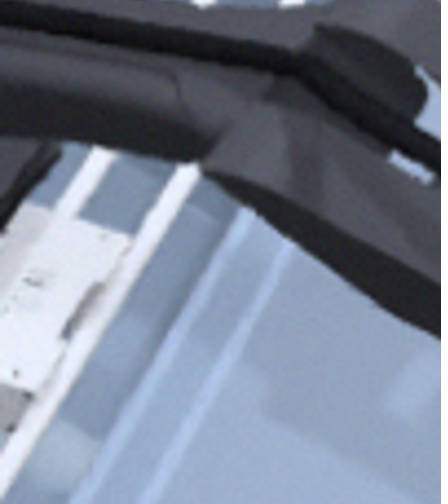

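Contact as predicted. Close.

execute_actions:
  actions:
    - {"rows":[[1.355,2.205,2.36,-0.915,-0.11,-0.1,0.42,-0.354,1.536,1.271,-1.185,0.332,-0.621,1],[1.355,2.205,2.36,-0.915,-0.11,-0.1,0.34,-0.354,1.536,1.271,-1.185,0.332,-0.621,1],[1.355,2.205,2.36,-0.915,-0.11,-0.1,0.26,-0.354,1.536,1.271,-1.185,0.332,-0.621,1],[1.355,2.205,2.36,-0.915,-0.11,-0.1,0.2,-0.354,1.536,1.271,-1.185,0.332,-0.621,1],[1.355,2.205,2.36,-0.915,-0.11,-0.1,0.14,-0.354,1.536,1.271,-1.185,0.332,-0.621,1],[1.355,2.205,2.36,-0.915,-0.11,-0.1,0.09,-0.354,1.536,1.271,-1.185,0.332,-0.621,1],[1.355,2.205,2.36,-0.915,-0.11,-0.1,0.04,-0.354,1.536,1.271,-1.185,0.332,-0.621,1],[1.355,2.205,2.36,-0.915,-0.11,-0.1,0,-0.354,1.536,1.271,-1.185,0.332,-0.621,1],[1.355,2.205,2.36,-0.915,-0.11,-0.1,-0.04,-0.354,1.536,1.271,-1.185,0.332,-0.621,1],[1.355,2.205,2.36,-0.915,-0.11,-0.1,-0.11,-0.354,1.536,1.271,-1.185,0.332,-0.621,1]]}
  pictures: false

Scene clock: 620.60 s of 5400.00 s.
left_arm: end_effector_position=(+0.1279, +0.8198, +0.2480) grip_measured=-0.056 end_effector_quat_wxyz=(-0.277, +0.643, -0.658, -0.275) | right_arm: end_effector_position=(+0.2745, -0.3859, +0.1394) grip_measured=+1.000 end_effector_quat_wxyz=(-0.026, -0.110, +0.978, -0.174)
Joint positions: left_arm=[ 1.359  2.212  2.339 -0.902 -0.113 -0.101  0.044] | right_arm=[-0.354  1.536  1.271 -1.185  0.332 -0.621  0.094]
Joint velocities: left_arm=[ 0.002 -0.012  0.002  0.037  0.007 -0.037  0.   ] | right_arm=[-0.007 -0.012 -0.002  0.007  0.007 -0.066  0.   ]
Joint torques (N m, as the arm reports them, + toward a larger angle): left_arm=[ -0.39 -12.43  10.4    1.79  -0.01  -0.02] | right_arm=[ 0.04 -6.74  5.46  0.33  0.2   0.  ]
Steps of this call (steps 1 to 15: the robot went on to your last target; steps 16 to 90: nothing new was sent; then 6.37 s passed at rest; steps 91 to 105: all 15 steps of this action). Readings (joint positions):
91: left_arm=[1.359 2.212 2.339 -0.903 -0.110 -0.100] | right_arm=[-0.354 1.536 1.271 -1.185 0.332 -0.621]
92: left_arm=[1.359 2.212 2.339 -0.903 -0.110 -0.100] | right_arm=[-0.354 1.536 1.271 -1.185 0.332 -0.621]
94: left_arm=[1.359 2.212 2.339 -0.903 -0.110 -0.100] | right_arm=[-0.354 1.536 1.271 -1.185 0.332 -0.621]
98: left_arm=[1.359 2.212 2.339 -0.903 -0.113 -0.100] | right_arm=[-0.354 1.536 1.271 -1.185 0.332 -0.621]
105: the state above

execute_actions:
  actions:
    - {"rows":[[1.355,2.18,2.36,-0.88,-0.11,-0.1,-0.11,-0.354,1.536,1.271,-1.185,0.332,-0.621,1],[1.355,2.16,2.36,-0.86,-0.11,-0.1,-0.11,-0.354,1.536,1.271,-1.185,0.332,-0.621,1],[1.355,2.145,2.36,-0.85,-0.11,-0.1,-0.11,-0.354,1.536,1.271,-1.185,0.332,-0.621,1],[1.355,2.13,2.36,-0.84,-0.11,-0.1,-0.11,-0.354,1.536,1.271,-1.185,0.332,-0.621,1],[1.355,2.115,2.36,-0.84,-0.11,-0.1,-0.11,-0.354,1.536,1.271,-1.185,0.332,-0.621,1],[1.355,2.10,2.36,-0.84,-0.11,-0.1,-0.11,-0.354,1.536,1.271,-1.185,0.332,-0.621,1],[1.355,2.085,2.36,-0.84,-0.11,-0.1,-0.11,-0.354,1.536,1.271,-1.185,0.332,-0.621,1],[1.355,2.07,2.36,-0.84,-0.11,-0.1,-0.11,-0.354,1.536,1.271,-1.185,0.332,-0.621,1],[1.355,2.05,2.36,-0.84,-0.11,-0.1,-0.11,-0.354,1.536,1.271,-1.185,0.332,-0.621,1],[1.355,2.03,2.36,-0.84,-0.11,-0.1,-0.11,-0.354,1.536,1.271,-1.185,0.332,-0.621,1],[1.355,2.01,2.36,-0.84,-0.11,-0.1,-0.11,-0.354,1.536,1.271,-1.185,0.332,-0.621,1],[1.355,1.99,2.36,-0.84,-0.11,-0.1,-0.11,-0.354,1.536,1.271,-1.185,0.332,-0.621,1],[1.355,1.97,2.36,-0.84,-0.11,-0.1,-0.11,-0.354,1.536,1.271,-1.185,0.332,-0.621,1],[1.355,1.95,2.36,-0.84,-0.11,-0.1,-0.11,-0.354,1.536,1.271,-1.185,0.332,-0.621,1],[1.355,1.93,2.36,-0.84,-0.11,-0.1,-0.11,-0.354,1.536,1.271,-1.185,0.332,-0.621,1]]}
  pictures: false

execute_actions:
  actions:
    - {"steps":20}

zoom_image:
  camera: "cam_head_right"
  region: [0, 175, 120, 295]

Scene clock: 632.97 s of 5400.00 s.
left_arm: end_effector_position=(+0.1239, +0.7963, +0.3058) grip_measured=-0.056 end_effector_quat_wxyz=(-0.307, +0.634, -0.645, -0.297) | right_arm: end_effector_position=(+0.2745, -0.3859, +0.1394) grip_measured=+1.000 end_effector_quat_wxyz=(-0.026, -0.110, +0.978, -0.174)
Joint positions: left_arm=[ 1.359  2.097  2.339 -0.936 -0.112 -0.101  0.044] | right_arm=[-0.354  1.536  1.271 -1.185  0.332 -0.621  0.094]
Joint velocities: left_arm=[-0.012 -0.447  0.002 -0.095 -0.037 -0.007 -0.   ] | right_arm=[ 0.017  0.007 -0.002 -0.022  0.037  0.037  0.   ]
Joint torques (N m, as the arm reports them, + toward a larger angle): left_arm=[ -0.22 -15.94   9.43   2.84  -0.03   0.02] | right_arm=[ 0.02 -6.72  5.41  0.35  0.2   0.  ]
Steps of this call (steps 1 to 15: the robot went on to your last target; steps 16 to 90: nothing new was sent; then 8.87 s passed at rest; steps 91 to 105: all 15 steps of this action). Readings (joint positions):
91: left_arm=[1.359 2.212 2.339 -0.901 -0.113 -0.101] | right_arm=[-0.354 1.536 1.271 -1.185 0.332 -0.621]
92: left_arm=[1.359 2.212 2.339 -0.900 -0.113 -0.101] | right_arm=[-0.354 1.536 1.271 -1.185 0.332 -0.621]
94: left_arm=[1.359 2.209 2.339 -0.899 -0.113 -0.101] | right_arm=[-0.354 1.536 1.271 -1.185 0.332 -0.621]
98: left_arm=[1.359 2.188 2.339 -0.913 -0.112 -0.101] | right_arm=[-0.354 1.536 1.271 -1.185 0.332 -0.621]
105: the state above

Scene clock: 633.63 s of 5400.00 s.
left_arm: end_effector_position=(+0.1190, +0.7678, +0.3789) grip_measured=-0.056 end_effector_quat_wxyz=(-0.359, +0.614, -0.619, -0.333) | right_arm: end_effector_position=(+0.2745, -0.3859, +0.1394) grip_measured=+1.000 end_effector_quat_wxyz=(-0.026, -0.110, +0.978, -0.174)
Joint positions: left_arm=[ 1.359  1.963  2.339 -0.928 -0.112 -0.101  0.044] | right_arm=[-0.354  1.536  1.271 -1.185  0.332 -0.621  0.094]
Joint velocities: left_arm=[ 0.002 -0.002 -0.002  0.022  0.051  0.037  0.   ] | right_arm=[-0.002 -0.007  0.017  0.007 -0.022 -0.037  0.   ]
Joint torques (N m, as the arm reports them, + toward a larger angle): left_arm=[ -0.26 -11.72   9.7    3.16  -0.04   0.  ] | right_arm=[ 0.02 -6.73  5.39  0.35  0.19  0.  ]
Steps of this call (steps 1 to 20: the robot went on to your last target). Readings (joint positions):
1: left_arm=[1.359 2.081 2.339 -0.938 -0.112 -0.101] | right_arm=[-0.354 1.536 1.271 -1.185 0.332 -0.621]
2: left_arm=[1.359 2.065 2.339 -0.940 -0.112 -0.101] | right_arm=[-0.354 1.536 1.271 -1.185 0.332 -0.621]
4: left_arm=[1.359 2.032 2.339 -0.940 -0.112 -0.101] | right_arm=[-0.354 1.536 1.271 -1.185 0.332 -0.621]
8: left_arm=[1.359 1.978 2.339 -0.934 -0.112 -0.101] | right_arm=[-0.354 1.536 1.271 -1.185 0.332 -0.621]
20: the state above

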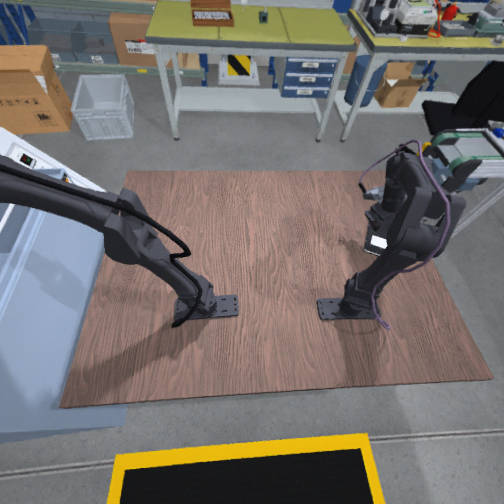

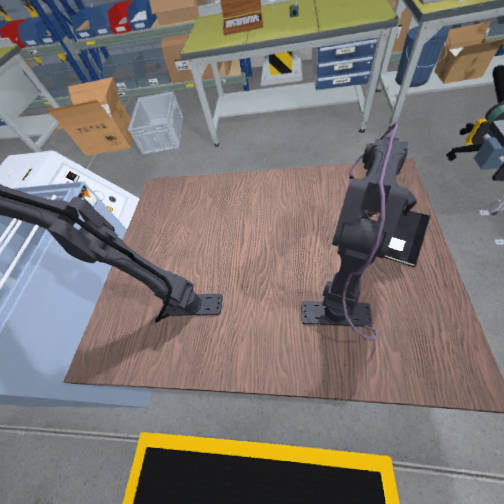

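Region (0, 175, 120, 295) of cam_head_right's 504x504 image, scaled by 4.200, with more detail than that image has.

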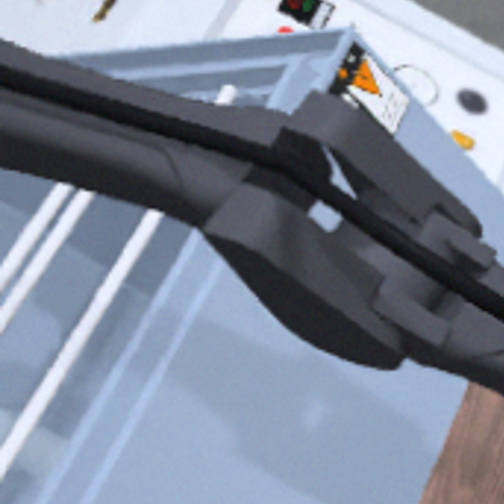

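execute_actions:
  actions:
    - {"rows":[[1.33,1.93,2.35,-0.82,-0.1,-0.09,-0.11,-0.354,1.536,1.271,-1.185,0.332,-0.621,1],[1.3,1.93,2.33,-0.79,-0.09,-0.08,-0.11,-0.354,1.536,1.271,-1.185,0.332,-0.621,1],[1.26,1.93,2.31,-0.76,-0.08,-0.07,-0.11,-0.354,1.536,1.271,-1.185,0.332,-0.621,1],[1.22,1.93,2.29,-0.73,-0.07,-0.06,-0.11,-0.354,1.536,1.271,-1.185,0.332,-0.621,1],[1.18,1.93,2.27,-0.70,-0.06,-0.05,-0.11,-0.354,1.536,1.271,-1.185,0.332,-0.621,1],[1.14,1.93,2.25,-0.67,-0.05,-0.04,-0.11,-0.354,1.536,1.271,-1.185,0.332,-0.621,1],[1.10,1.93,2.23,-0.64,-0.04,-0.03,-0.11,-0.354,1.536,1.271,-1.185,0.332,-0.621,1],[1.06,1.93,2.21,-0.61,-0.03,-0.02,-0.11,-0.354,1.536,1.271,-1.185,0.332,-0.621,1],[1.02,1.93,2.19,-0.58,-0.02,-0.01,-0.11,-0.354,1.536,1.271,-1.185,0.332,-0.621,1],[0.98,1.93,2.17,-0.55,-0.01,0,-0.11,-0.354,1.536,1.271,-1.185,0.332,-0.621,1],[0.94,1.93,2.15,-0.52,0,0,-0.11,-0.354,1.536,1.271,-1.185,0.332,-0.621,1],[0.90,1.93,2.13,-0.49,0,0,-0.11,-0.354,1.536,1.271,-1.185,0.332,-0.621,1],[0.86,1.93,2.11,-0.46,0,0,-0.11,-0.354,1.536,1.271,-1.185,0.332,-0.621,1],[0.82,1.93,2.10,-0.43,0,0,-0.11,-0.354,1.536,1.271,-1.185,0.332,-0.621,1],[0.1,1.93,2.05,-0.3,0,0,-0.11,-0.354,1.536,1.271,-1.185,0.332,-0.621,1]]}
  pictures: false

execute_actions:
  actions:
    - {"steps":25}
  pictures: false

execute_actions:
  actions:
    - {"rows":[[0.1,1.92,2.01,-0.25,0,0,-0.11,-0.354,1.536,1.271,-1.185,0.332,-0.621,1],[0.1,1.92,1.97,-0.2,0,0,-0.11,-0.354,1.536,1.271,-1.185,0.332,-0.621,1],[0.1,1.92,1.93,-0.15,0,0,-0.11,-0.354,1.536,1.271,-1.185,0.332,-0.621,1],[0.1,1.92,1.89,-0.1,0,0,-0.11,-0.354,1.536,1.271,-1.185,0.332,-0.621,1],[0.1,1.92,1.85,-0.05,0,0,-0.11,-0.354,1.536,1.271,-1.185,0.332,-0.621,1],[0.1,1.92,1.81,0,0,0,-0.11,-0.354,1.536,1.271,-1.185,0.332,-0.621,1],[0.1,1.92,1.77,0.05,0,0,-0.11,-0.354,1.536,1.271,-1.185,0.332,-0.621,1],[0.1,1.92,1.73,0.1,0,0,-0.11,-0.354,1.536,1.271,-1.185,0.332,-0.621,1],[0.1,1.92,1.69,0.15,0,0,-0.11,-0.354,1.536,1.271,-1.185,0.332,-0.621,1],[0.1,1.92,1.65,0.2,0,0,-0.11,-0.354,1.536,1.271,-1.185,0.332,-0.621,1],[0.1,1.92,1.61,0.25,0,0,-0.11,-0.354,1.536,1.271,-1.185,0.332,-0.621,1],[0.1,1.92,1.57,0.3,0,0,-0.11,-0.354,1.536,1.271,-1.185,0.332,-0.621,1],[0.1,1.92,1.53,0.35,0,0,-0.11,-0.354,1.536,1.271,-1.185,0.332,-0.621,1],[0.1,1.92,1.49,0.4,0,0,-0.11,-0.354,1.536,1.271,-1.185,0.332,-0.621,1],[0.1,1.92,1.45,0.45,0,0,-0.11,-0.354,1.536,1.271,-1.185,0.332,-0.621,1]]}
  pictures: false

execute_actions:
  actions:
    - {"rows":[[0.1,1.92,1.41,0.5,0,0,-0.11,-0.354,1.536,1.271,-1.185,0.332,-0.621,1],[0.1,1.92,1.37,0.55,0,0,-0.11,-0.354,1.536,1.271,-1.185,0.332,-0.621,1],[0.1,1.92,1.33,0.6,0,0,-0.11,-0.354,1.536,1.271,-1.185,0.332,-0.621,1],[0.1,1.92,1.29,0.65,0,0,-0.11,-0.354,1.536,1.271,-1.185,0.332,-0.621,1],[0.1,1.92,1.25,0.7,0,0,-0.11,-0.354,1.536,1.271,-1.185,0.332,-0.621,1],[0.1,1.92,1.21,0.75,0,0,-0.11,-0.354,1.536,1.271,-1.185,0.332,-0.621,1],[0.1,1.92,1.17,0.8,0,0,-0.11,-0.354,1.536,1.271,-1.185,0.332,-0.621,1],[0.1,1.92,1.13,0.85,0,0,-0.11,-0.354,1.536,1.271,-1.185,0.332,-0.621,1],[0.1,1.92,1.09,0.9,0,0,-0.11,-0.354,1.536,1.271,-1.185,0.332,-0.621,1],[0.1,1.92,1.05,0.95,0,0,-0.11,-0.354,1.536,1.271,-1.185,0.332,-0.621,1],[0.1,1.92,1.01,1.0,0,0,-0.11,-0.354,1.536,1.271,-1.185,0.332,-0.621,1],[0.1,1.92,0.96,1.04,0,0,-0.11,-0.354,1.536,1.271,-1.185,0.332,-0.621,1],[0.1,1.92,0.91,1.08,0,0,-0.11,-0.354,1.536,1.271,-1.185,0.332,-0.621,1],[0.1,1.92,0.86,1.11,0,0,-0.11,-0.354,1.536,1.271,-1.185,0.332,-0.621,1],[0.1,1.92,0.82,1.13,0,0,-0.11,-0.354,1.536,1.271,-1.185,0.332,-0.621,1]]}
  pictures: false

execute_actions:
  actions:
    - {"steps":20}

zoom_image:
  camera: "cam_head_right"
  region: [0, 175, 120, 295]

zoom_image:
  camera: "cam_head_right"
  region: [140, 120, 260, 240]

Scene clock: 676.30 s of 5400.00 s.
left_arm: end_effector_position=(+0.3744, +0.7025, +0.3255) grip_measured=-0.055 end_effector_quat_wxyz=(+0.431, -0.420, +0.764, +0.235) | right_arm: end_effector_position=(+0.2745, -0.3859, +0.1394) grip_measured=+1.000 end_effector_quat_wxyz=(-0.026, -0.110, +0.978, -0.174)
Joint positions: left_arm=[ 0.904  1.974  2.112 -0.683 -0.049 -0.034  0.044] | right_arm=[-0.354  1.536  1.271 -1.185  0.332 -0.621  0.094]
Joint velocities: left_arm=[-1.14   0.037 -0.632  0.784  0.139  0.125 -0.   ] | right_arm=[-0.002  0.002 -0.002 -0.022 -0.022  0.007  0.   ]
Joint torques (N m, as the arm reports them, + toward a larger angle): left_arm=[ -0.69 -12.46   9.84   3.2    0.11   0.12] | right_arm=[ 0.03 -6.72  5.41  0.35  0.2   0.01]
Steps of this call (steps 1 to 15: the robot went on to your last target; steps 16 to 90: nothing new was sent; then 39.17 s passed at rest; steps 91 to 105: all 15 steps of this action). Readings (joint positions):
91: left_arm=[1.357 1.963 2.339 -0.928 -0.112 -0.101] | right_arm=[-0.354 1.536 1.271 -1.185 0.332 -0.621]
92: left_arm=[1.352 1.963 2.336 -0.924 -0.113 -0.099] | right_arm=[-0.354 1.536 1.271 -1.185 0.332 -0.621]
94: left_arm=[1.322 1.963 2.319 -0.896 -0.117 -0.090] | right_arm=[-0.354 1.536 1.271 -1.185 0.332 -0.621]
98: left_arm=[1.191 1.963 2.250 -0.824 -0.105 -0.068] | right_arm=[-0.354 1.536 1.271 -1.185 0.332 -0.621]
105: the state above

Scene clock: 677.13 s of 5400.00 s.
left_arm: end_effector_position=(+0.6447, +0.3018, +0.3117) grip_measured=-0.054 end_effector_quat_wxyz=(+0.531, -0.051, +0.846, +0.019) | right_arm: end_effector_position=(+0.2745, -0.3859, +0.1394) grip_measured=+1.000 end_effector_quat_wxyz=(-0.026, -0.110, +0.978, -0.174)
Joint positions: left_arm=[ 0.075  2.013  2.024 -0.463  0.017 -0.016  0.044] | right_arm=[-0.354  1.536  1.271 -1.185  0.332 -0.621  0.094]
Joint velocities: left_arm=[-0.154  0.002 -0.012  0.212  0.095 -0.037  0.   ] | right_arm=[ 0.007 -0.007  0.002  0.007 -0.022  0.037  0.   ]
Joint torques (N m, as the arm reports them, + toward a larger angle): left_arm=[  2.58 -16.15  11.13   3.39  -0.35   0.12] | right_arm=[ 0.02 -6.7   5.42  0.35  0.19  0.  ]
Steps of this call (steps 1 to 25: the robot went on to your last target). Readings (joint positions):
1: left_arm=[0.863 1.978 2.092 -0.657 -0.045 -0.032] | right_arm=[-0.354 1.536 1.271 -1.185 0.332 -0.621]
2: left_arm=[0.822 1.982 2.077 -0.636 -0.042 -0.030] | right_arm=[-0.354 1.536 1.271 -1.185 0.332 -0.621]
4: left_arm=[0.743 1.992 2.055 -0.605 -0.036 -0.027] | right_arm=[-0.354 1.536 1.271 -1.185 0.332 -0.621]
8: left_arm=[0.591 2.008 2.032 -0.569 -0.027 -0.024] | right_arm=[-0.354 1.536 1.271 -1.185 0.332 -0.621]
25: the state above

Scene clock: 677.63 s of 5400.00 s.
left_arm: end_effector_position=(+0.6437, +0.3165, +0.2303) grip_measured=-0.054 end_effector_quat_wxyz=(+0.584, -0.057, +0.809, +0.034) | right_arm: end_effector_position=(+0.2745, -0.3859, +0.1394) grip_measured=+1.000 end_effector_quat_wxyz=(-0.026, -0.110, +0.978, -0.174)
Joint positions: left_arm=[ 0.097  1.957  1.499  0.139  0.007 -0.009  0.044] | right_arm=[-0.354  1.536  1.271 -1.185  0.332 -0.621  0.094]
Joint velocities: left_arm=[-0.017 -0.002 -1.243  1.194 -0.095  0.007 -0.   ] | right_arm=[ 0.012 -0.002 -0.017 -0.007  0.022 -0.066  0.   ]
Joint torques (N m, as the arm reports them, + toward a larger angle): left_arm=[  0.32 -13.37  11.72   3.8   -0.08   0.08] | right_arm=[ 0.01 -6.7   5.37  0.34  0.19 -0.01]
Steps of this call (steps 1 to 15: all 15 steps of this action). Readings (joint positions):
1: left_arm=[0.072 2.010 2.019 -0.448 0.020 -0.015] | right_arm=[-0.354 1.536 1.271 -1.185 0.332 -0.621]
2: left_arm=[0.072 2.003 2.001 -0.421 0.021 -0.014] | right_arm=[-0.354 1.536 1.271 -1.185 0.332 -0.621]
4: left_arm=[0.079 1.982 1.944 -0.349 0.020 -0.013] | right_arm=[-0.354 1.536 1.271 -1.185 0.332 -0.621]
8: left_arm=[0.094 1.957 1.800 -0.168 0.012 -0.011] | right_arm=[-0.354 1.536 1.271 -1.185 0.332 -0.621]
15: the state above

Scene clock: 678.13 s of 5400.00 s.
left_arm: end_effector_position=(+0.5768, +0.3075, +0.1274) grip_measured=-0.054 end_effector_quat_wxyz=(+0.630, -0.054, +0.774, +0.038) | right_arm: end_effector_position=(+0.2745, -0.3859, +0.1394) grip_measured=+1.000 end_effector_quat_wxyz=(-0.026, -0.110, +0.978, -0.174)
Joint positions: left_arm=[ 0.097  1.957  0.893  0.86   0.006 -0.008  0.044] | right_arm=[-0.354  1.536  1.271 -1.185  0.332 -0.621  0.094]
Joint velocities: left_arm=[ 0.002  0.012 -1.282  1.179 -0.051 -0.037  0.   ] | right_arm=[-0.002 -0.007  0.017  0.051 -0.007 -0.007  0.   ]
Joint torques (N m, as the arm reports them, + toward a larger angle): left_arm=[  0.14 -11.77   7.87   3.3   -0.07   0.08] | right_arm=[ 0.05 -6.7   5.38  0.35  0.2   0.01]
Steps of this call (steps 1 to 15: all 15 steps of this action). Readings (joint positions):
1: left_arm=[0.097 1.957 1.456 0.181 0.007 -0.009] | right_arm=[-0.354 1.536 1.271 -1.185 0.332 -0.621]
2: left_arm=[0.097 1.957 1.415 0.225 0.007 -0.009] | right_arm=[-0.354 1.536 1.271 -1.185 0.332 -0.621]
4: left_arm=[0.097 1.957 1.335 0.317 0.007 -0.009] | right_arm=[-0.354 1.536 1.271 -1.185 0.332 -0.621]
8: left_arm=[0.097 1.957 1.181 0.514 0.006 -0.008] | right_arm=[-0.354 1.536 1.271 -1.185 0.332 -0.621]
15: the state above

Scene clock: 678.80 s of 5400.00 s.
left_arm: end_effector_position=(+0.5593, +0.3051, +0.1189) grip_measured=-0.054 end_effector_quat_wxyz=(+0.644, -0.053, +0.762, +0.039) | right_arm: end_effector_position=(+0.2745, -0.3859, +0.1394) grip_measured=+1.000 end_effector_quat_wxyz=(-0.026, -0.110, +0.978, -0.174)
Joint positions: left_arm=[ 0.097  1.963  0.791  1.005  0.006 -0.008  0.044] | right_arm=[-0.354  1.536  1.271 -1.185  0.332 -0.621  0.094]
Joint velocities: left_arm=[-0.012 -0.002 -0.002  0.037  0.007  0.066 -0.001] | right_arm=[-0.017 -0.012 -0.007 -0.095  0.007 -0.037  0.   ]
Joint torques (N m, as the arm reports them, + toward a larger angle): left_arm=[  0.21 -11.66   9.44   3.74  -0.06   0.07] | right_arm=[ 0.04 -6.69  5.41  0.35  0.19  0.01]
Steps of this call (steps 1 to 20: the robot went on to your last target). Readings (joint positions):
1: left_arm=[0.097 1.957 0.854 0.891 0.006 -0.008] | right_arm=[-0.354 1.536 1.271 -1.185 0.332 -0.621]
2: left_arm=[0.097 1.957 0.825 0.904 0.006 -0.008] | right_arm=[-0.354 1.536 1.271 -1.185 0.332 -0.621]
4: left_arm=[0.097 1.960 0.795 0.913 0.006 -0.008] | right_arm=[-0.354 1.536 1.271 -1.185 0.332 -0.621]
8: left_arm=[0.097 1.963 0.791 0.949 0.006 -0.008] | right_arm=[-0.354 1.536 1.271 -1.185 0.332 -0.621]
20: the state above

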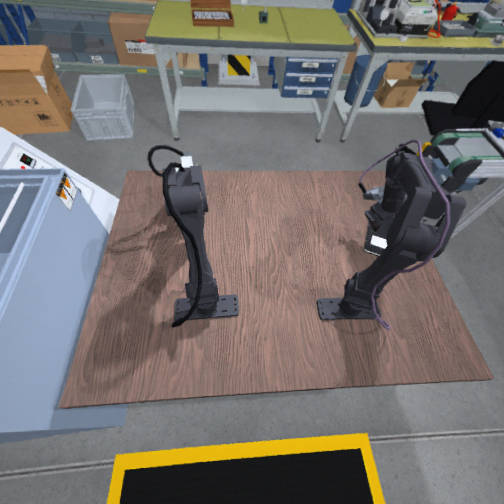

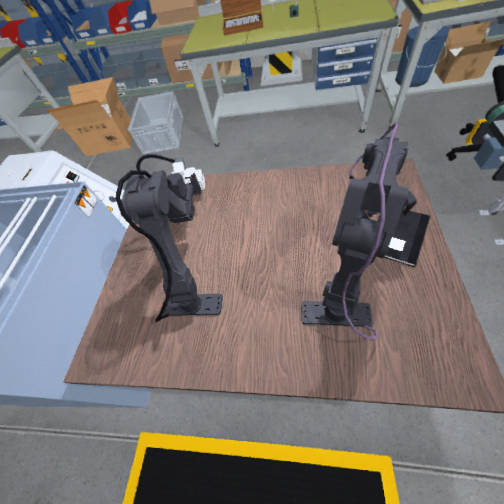

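Region (0, 175, 120, 295) of cam_head_right's 504x504 image, scaled by 4.200, with more detail than that image has.

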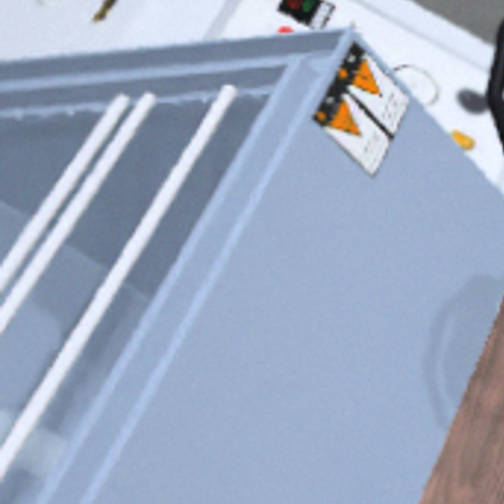

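Region (140, 120, 260, 240) of cam_head_right's 504x504 image, scaled by 4.200, with more detail than that image has.

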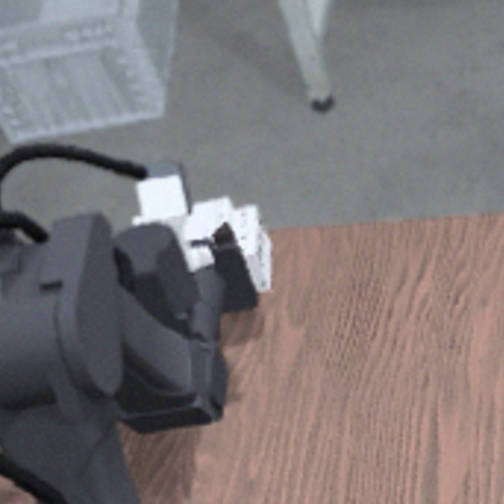

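execute_actions:
  actions:
    - {"rows":[[0.1,1.95,0.8,1.16,0,0,-0.11,-0.354,1.536,1.271,-1.185,0.332,-0.621,1],[0.1,1.97,0.8,1.19,0,0,-0.11,-0.354,1.536,1.271,-1.185,0.332,-0.621,1],[0.1,1.99,0.8,1.22,0,0,-0.11,-0.354,1.536,1.271,-1.185,0.332,-0.621,1],[0.1,2.005,0.8,1.25,0,0,-0.11,-0.354,1.536,1.271,-1.185,0.332,-0.621,1],[0.1,2.02,0.8,1.28,0,0,-0.11,-0.354,1.536,1.271,-1.185,0.332,-0.621,1],[0.1,2.035,0.8,1.30,0,0,-0.11,-0.354,1.536,1.271,-1.185,0.332,-0.621,1],[0.1,2.05,0.8,1.32,0,0,-0.11,-0.354,1.536,1.271,-1.185,0.332,-0.621,1],[0.1,2.065,0.8,1.34,0,0,-0.11,-0.354,1.536,1.271,-1.185,0.332,-0.621,1],[0.1,2.08,0.8,1.36,0,0,-0.11,-0.354,1.536,1.271,-1.185,0.332,-0.621,1],[0.1,2.095,0.8,1.38,0,0,-0.11,-0.354,1.536,1.271,-1.185,0.332,-0.621,1],[0.1,2.11,0.8,1.395,0,0,-0.11,-0.354,1.536,1.271,-1.185,0.332,-0.621,1],[0.1,2.125,0.8,1.41,0,0,-0.11,-0.354,1.536,1.271,-1.185,0.332,-0.621,1],[0.1,2.14,0.8,1.41,0,0,-0.11,-0.354,1.536,1.271,-1.185,0.332,-0.621,1],[0.1,2.155,0.8,1.41,0,0,-0.11,-0.354,1.536,1.271,-1.185,0.332,-0.621,1],[0.1,2.165,0.8,1.41,0,0,-0.11,-0.354,1.536,1.271,-1.185,0.332,-0.621,1]]}
  pictures: false

execute_actions:
  actions:
    - {"steps":20}

zoom_image:
  camera: "cam_head_right"
  region: [140, 120, 260, 240]

Scene clock: 696.90 s of 5400.00 s.
left_arm: end_effector_position=(+0.5639, +0.3058, +0.0771) grip_measured=-0.054 end_effector_quat_wxyz=(+0.659, -0.052, +0.749, +0.040) | right_arm: end_effector_position=(+0.2745, -0.3859, +0.1394) grip_measured=+1.000 end_effector_quat_wxyz=(-0.026, -0.110, +0.978, -0.174)
Joint positions: left_arm=[ 0.097  2.166  0.791  1.247  0.006 -0.008  0.044] | right_arm=[-0.354  1.536  1.271 -1.185  0.332 -0.621  0.094]
Joint velocities: left_arm=[-0.002  0.369 -0.007  0.242 -0.007 -0.007 -0.002] | right_arm=[-0.012  0.002 -0.007  0.037 -0.066  0.081  0.   ]
Joint torques (N m, as the arm reports them, + toward a larger angle): left_arm=[  0.22 -11.04   6.57   3.75  -0.07   0.07] | right_arm=[ 0.03 -6.77  5.39  0.35  0.19  0.  ]
Steps of this call (steps 1 to 15: the robot went on to your last target; steps 16 to 90: nothing new was sent; then 14.60 s passed at rest; steps 91 to 105: all 15 steps of this action). Readings (joint positions):
91: left_arm=[0.097 1.963 0.791 1.008 0.006 -0.008] | right_arm=[-0.354 1.536 1.271 -1.185 0.332 -0.621]
92: left_arm=[0.097 1.968 0.791 1.018 0.006 -0.008] | right_arm=[-0.354 1.536 1.271 -1.185 0.332 -0.621]
94: left_arm=[0.097 1.989 0.791 1.059 0.006 -0.008] | right_arm=[-0.354 1.536 1.271 -1.185 0.332 -0.621]
98: left_arm=[0.097 2.053 0.791 1.144 0.006 -0.008] | right_arm=[-0.354 1.536 1.271 -1.185 0.332 -0.621]
105: the state above

Scene clock: 697.57 s of 5400.00 s.
left_arm: end_effector_position=(+0.5641, +0.3059, +0.0754) grip_measured=-0.054 end_effector_quat_wxyz=(+0.665, -0.050, +0.744, +0.042) | right_arm: end_effector_position=(+0.2745, -0.3859, +0.1394) grip_measured=+1.000 end_effector_quat_wxyz=(-0.026, -0.110, +0.978, -0.174)
Joint positions: left_arm=[ 0.097  2.187  0.791  1.283  0.006 -0.003  0.044] | right_arm=[-0.354  1.536  1.271 -1.185  0.332 -0.621  0.094]
Joint velocities: left_arm=[-0.012  0.012  0.007  0.066 -0.066 -0.022 -0.   ] | right_arm=[-0.002 -0.017  0.012 -0.066 -0.037 -0.051  0.   ]
Joint torques (N m, as the arm reports them, + toward a larger angle): left_arm=[  0.21 -11.01   6.32   3.74  -0.06   0.06] | right_arm=[ 0.   -6.71  5.41  0.35  0.19  0.  ]
Steps of this call (steps 1 to 20: the robot went on to your last target). Readings (joint positions):
1: left_arm=[0.097 2.177 0.791 1.253 0.006 -0.008] | right_arm=[-0.354 1.536 1.271 -1.185 0.332 -0.621]
2: left_arm=[0.097 2.185 0.791 1.264 0.006 -0.004] | right_arm=[-0.354 1.536 1.271 -1.185 0.332 -0.621]
4: left_arm=[0.097 2.187 0.791 1.273 0.006 -0.003] | right_arm=[-0.354 1.536 1.271 -1.185 0.332 -0.621]
8: left_arm=[0.097 2.187 0.791 1.280 0.006 -0.003] | right_arm=[-0.354 1.536 1.271 -1.185 0.332 -0.621]
20: the state above

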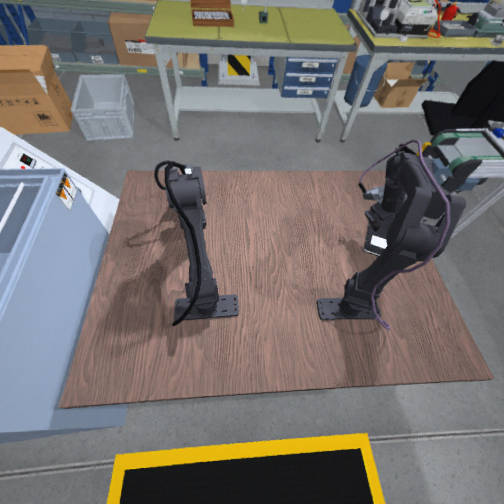

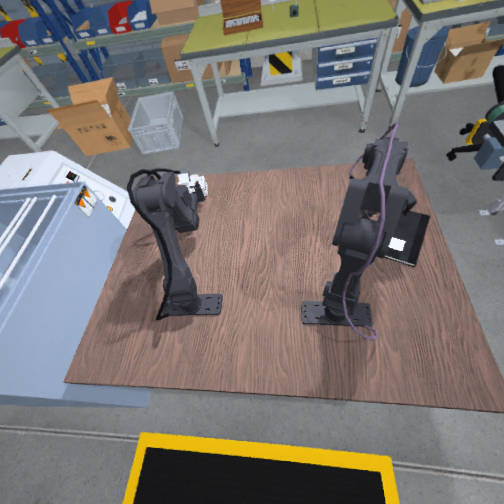

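Region (140, 120, 260, 240) of cam_head_right's 504x504 image, scaled by 4.200, with more detail than that image has.

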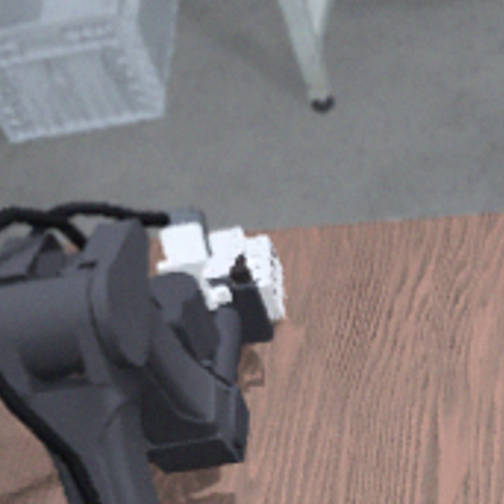

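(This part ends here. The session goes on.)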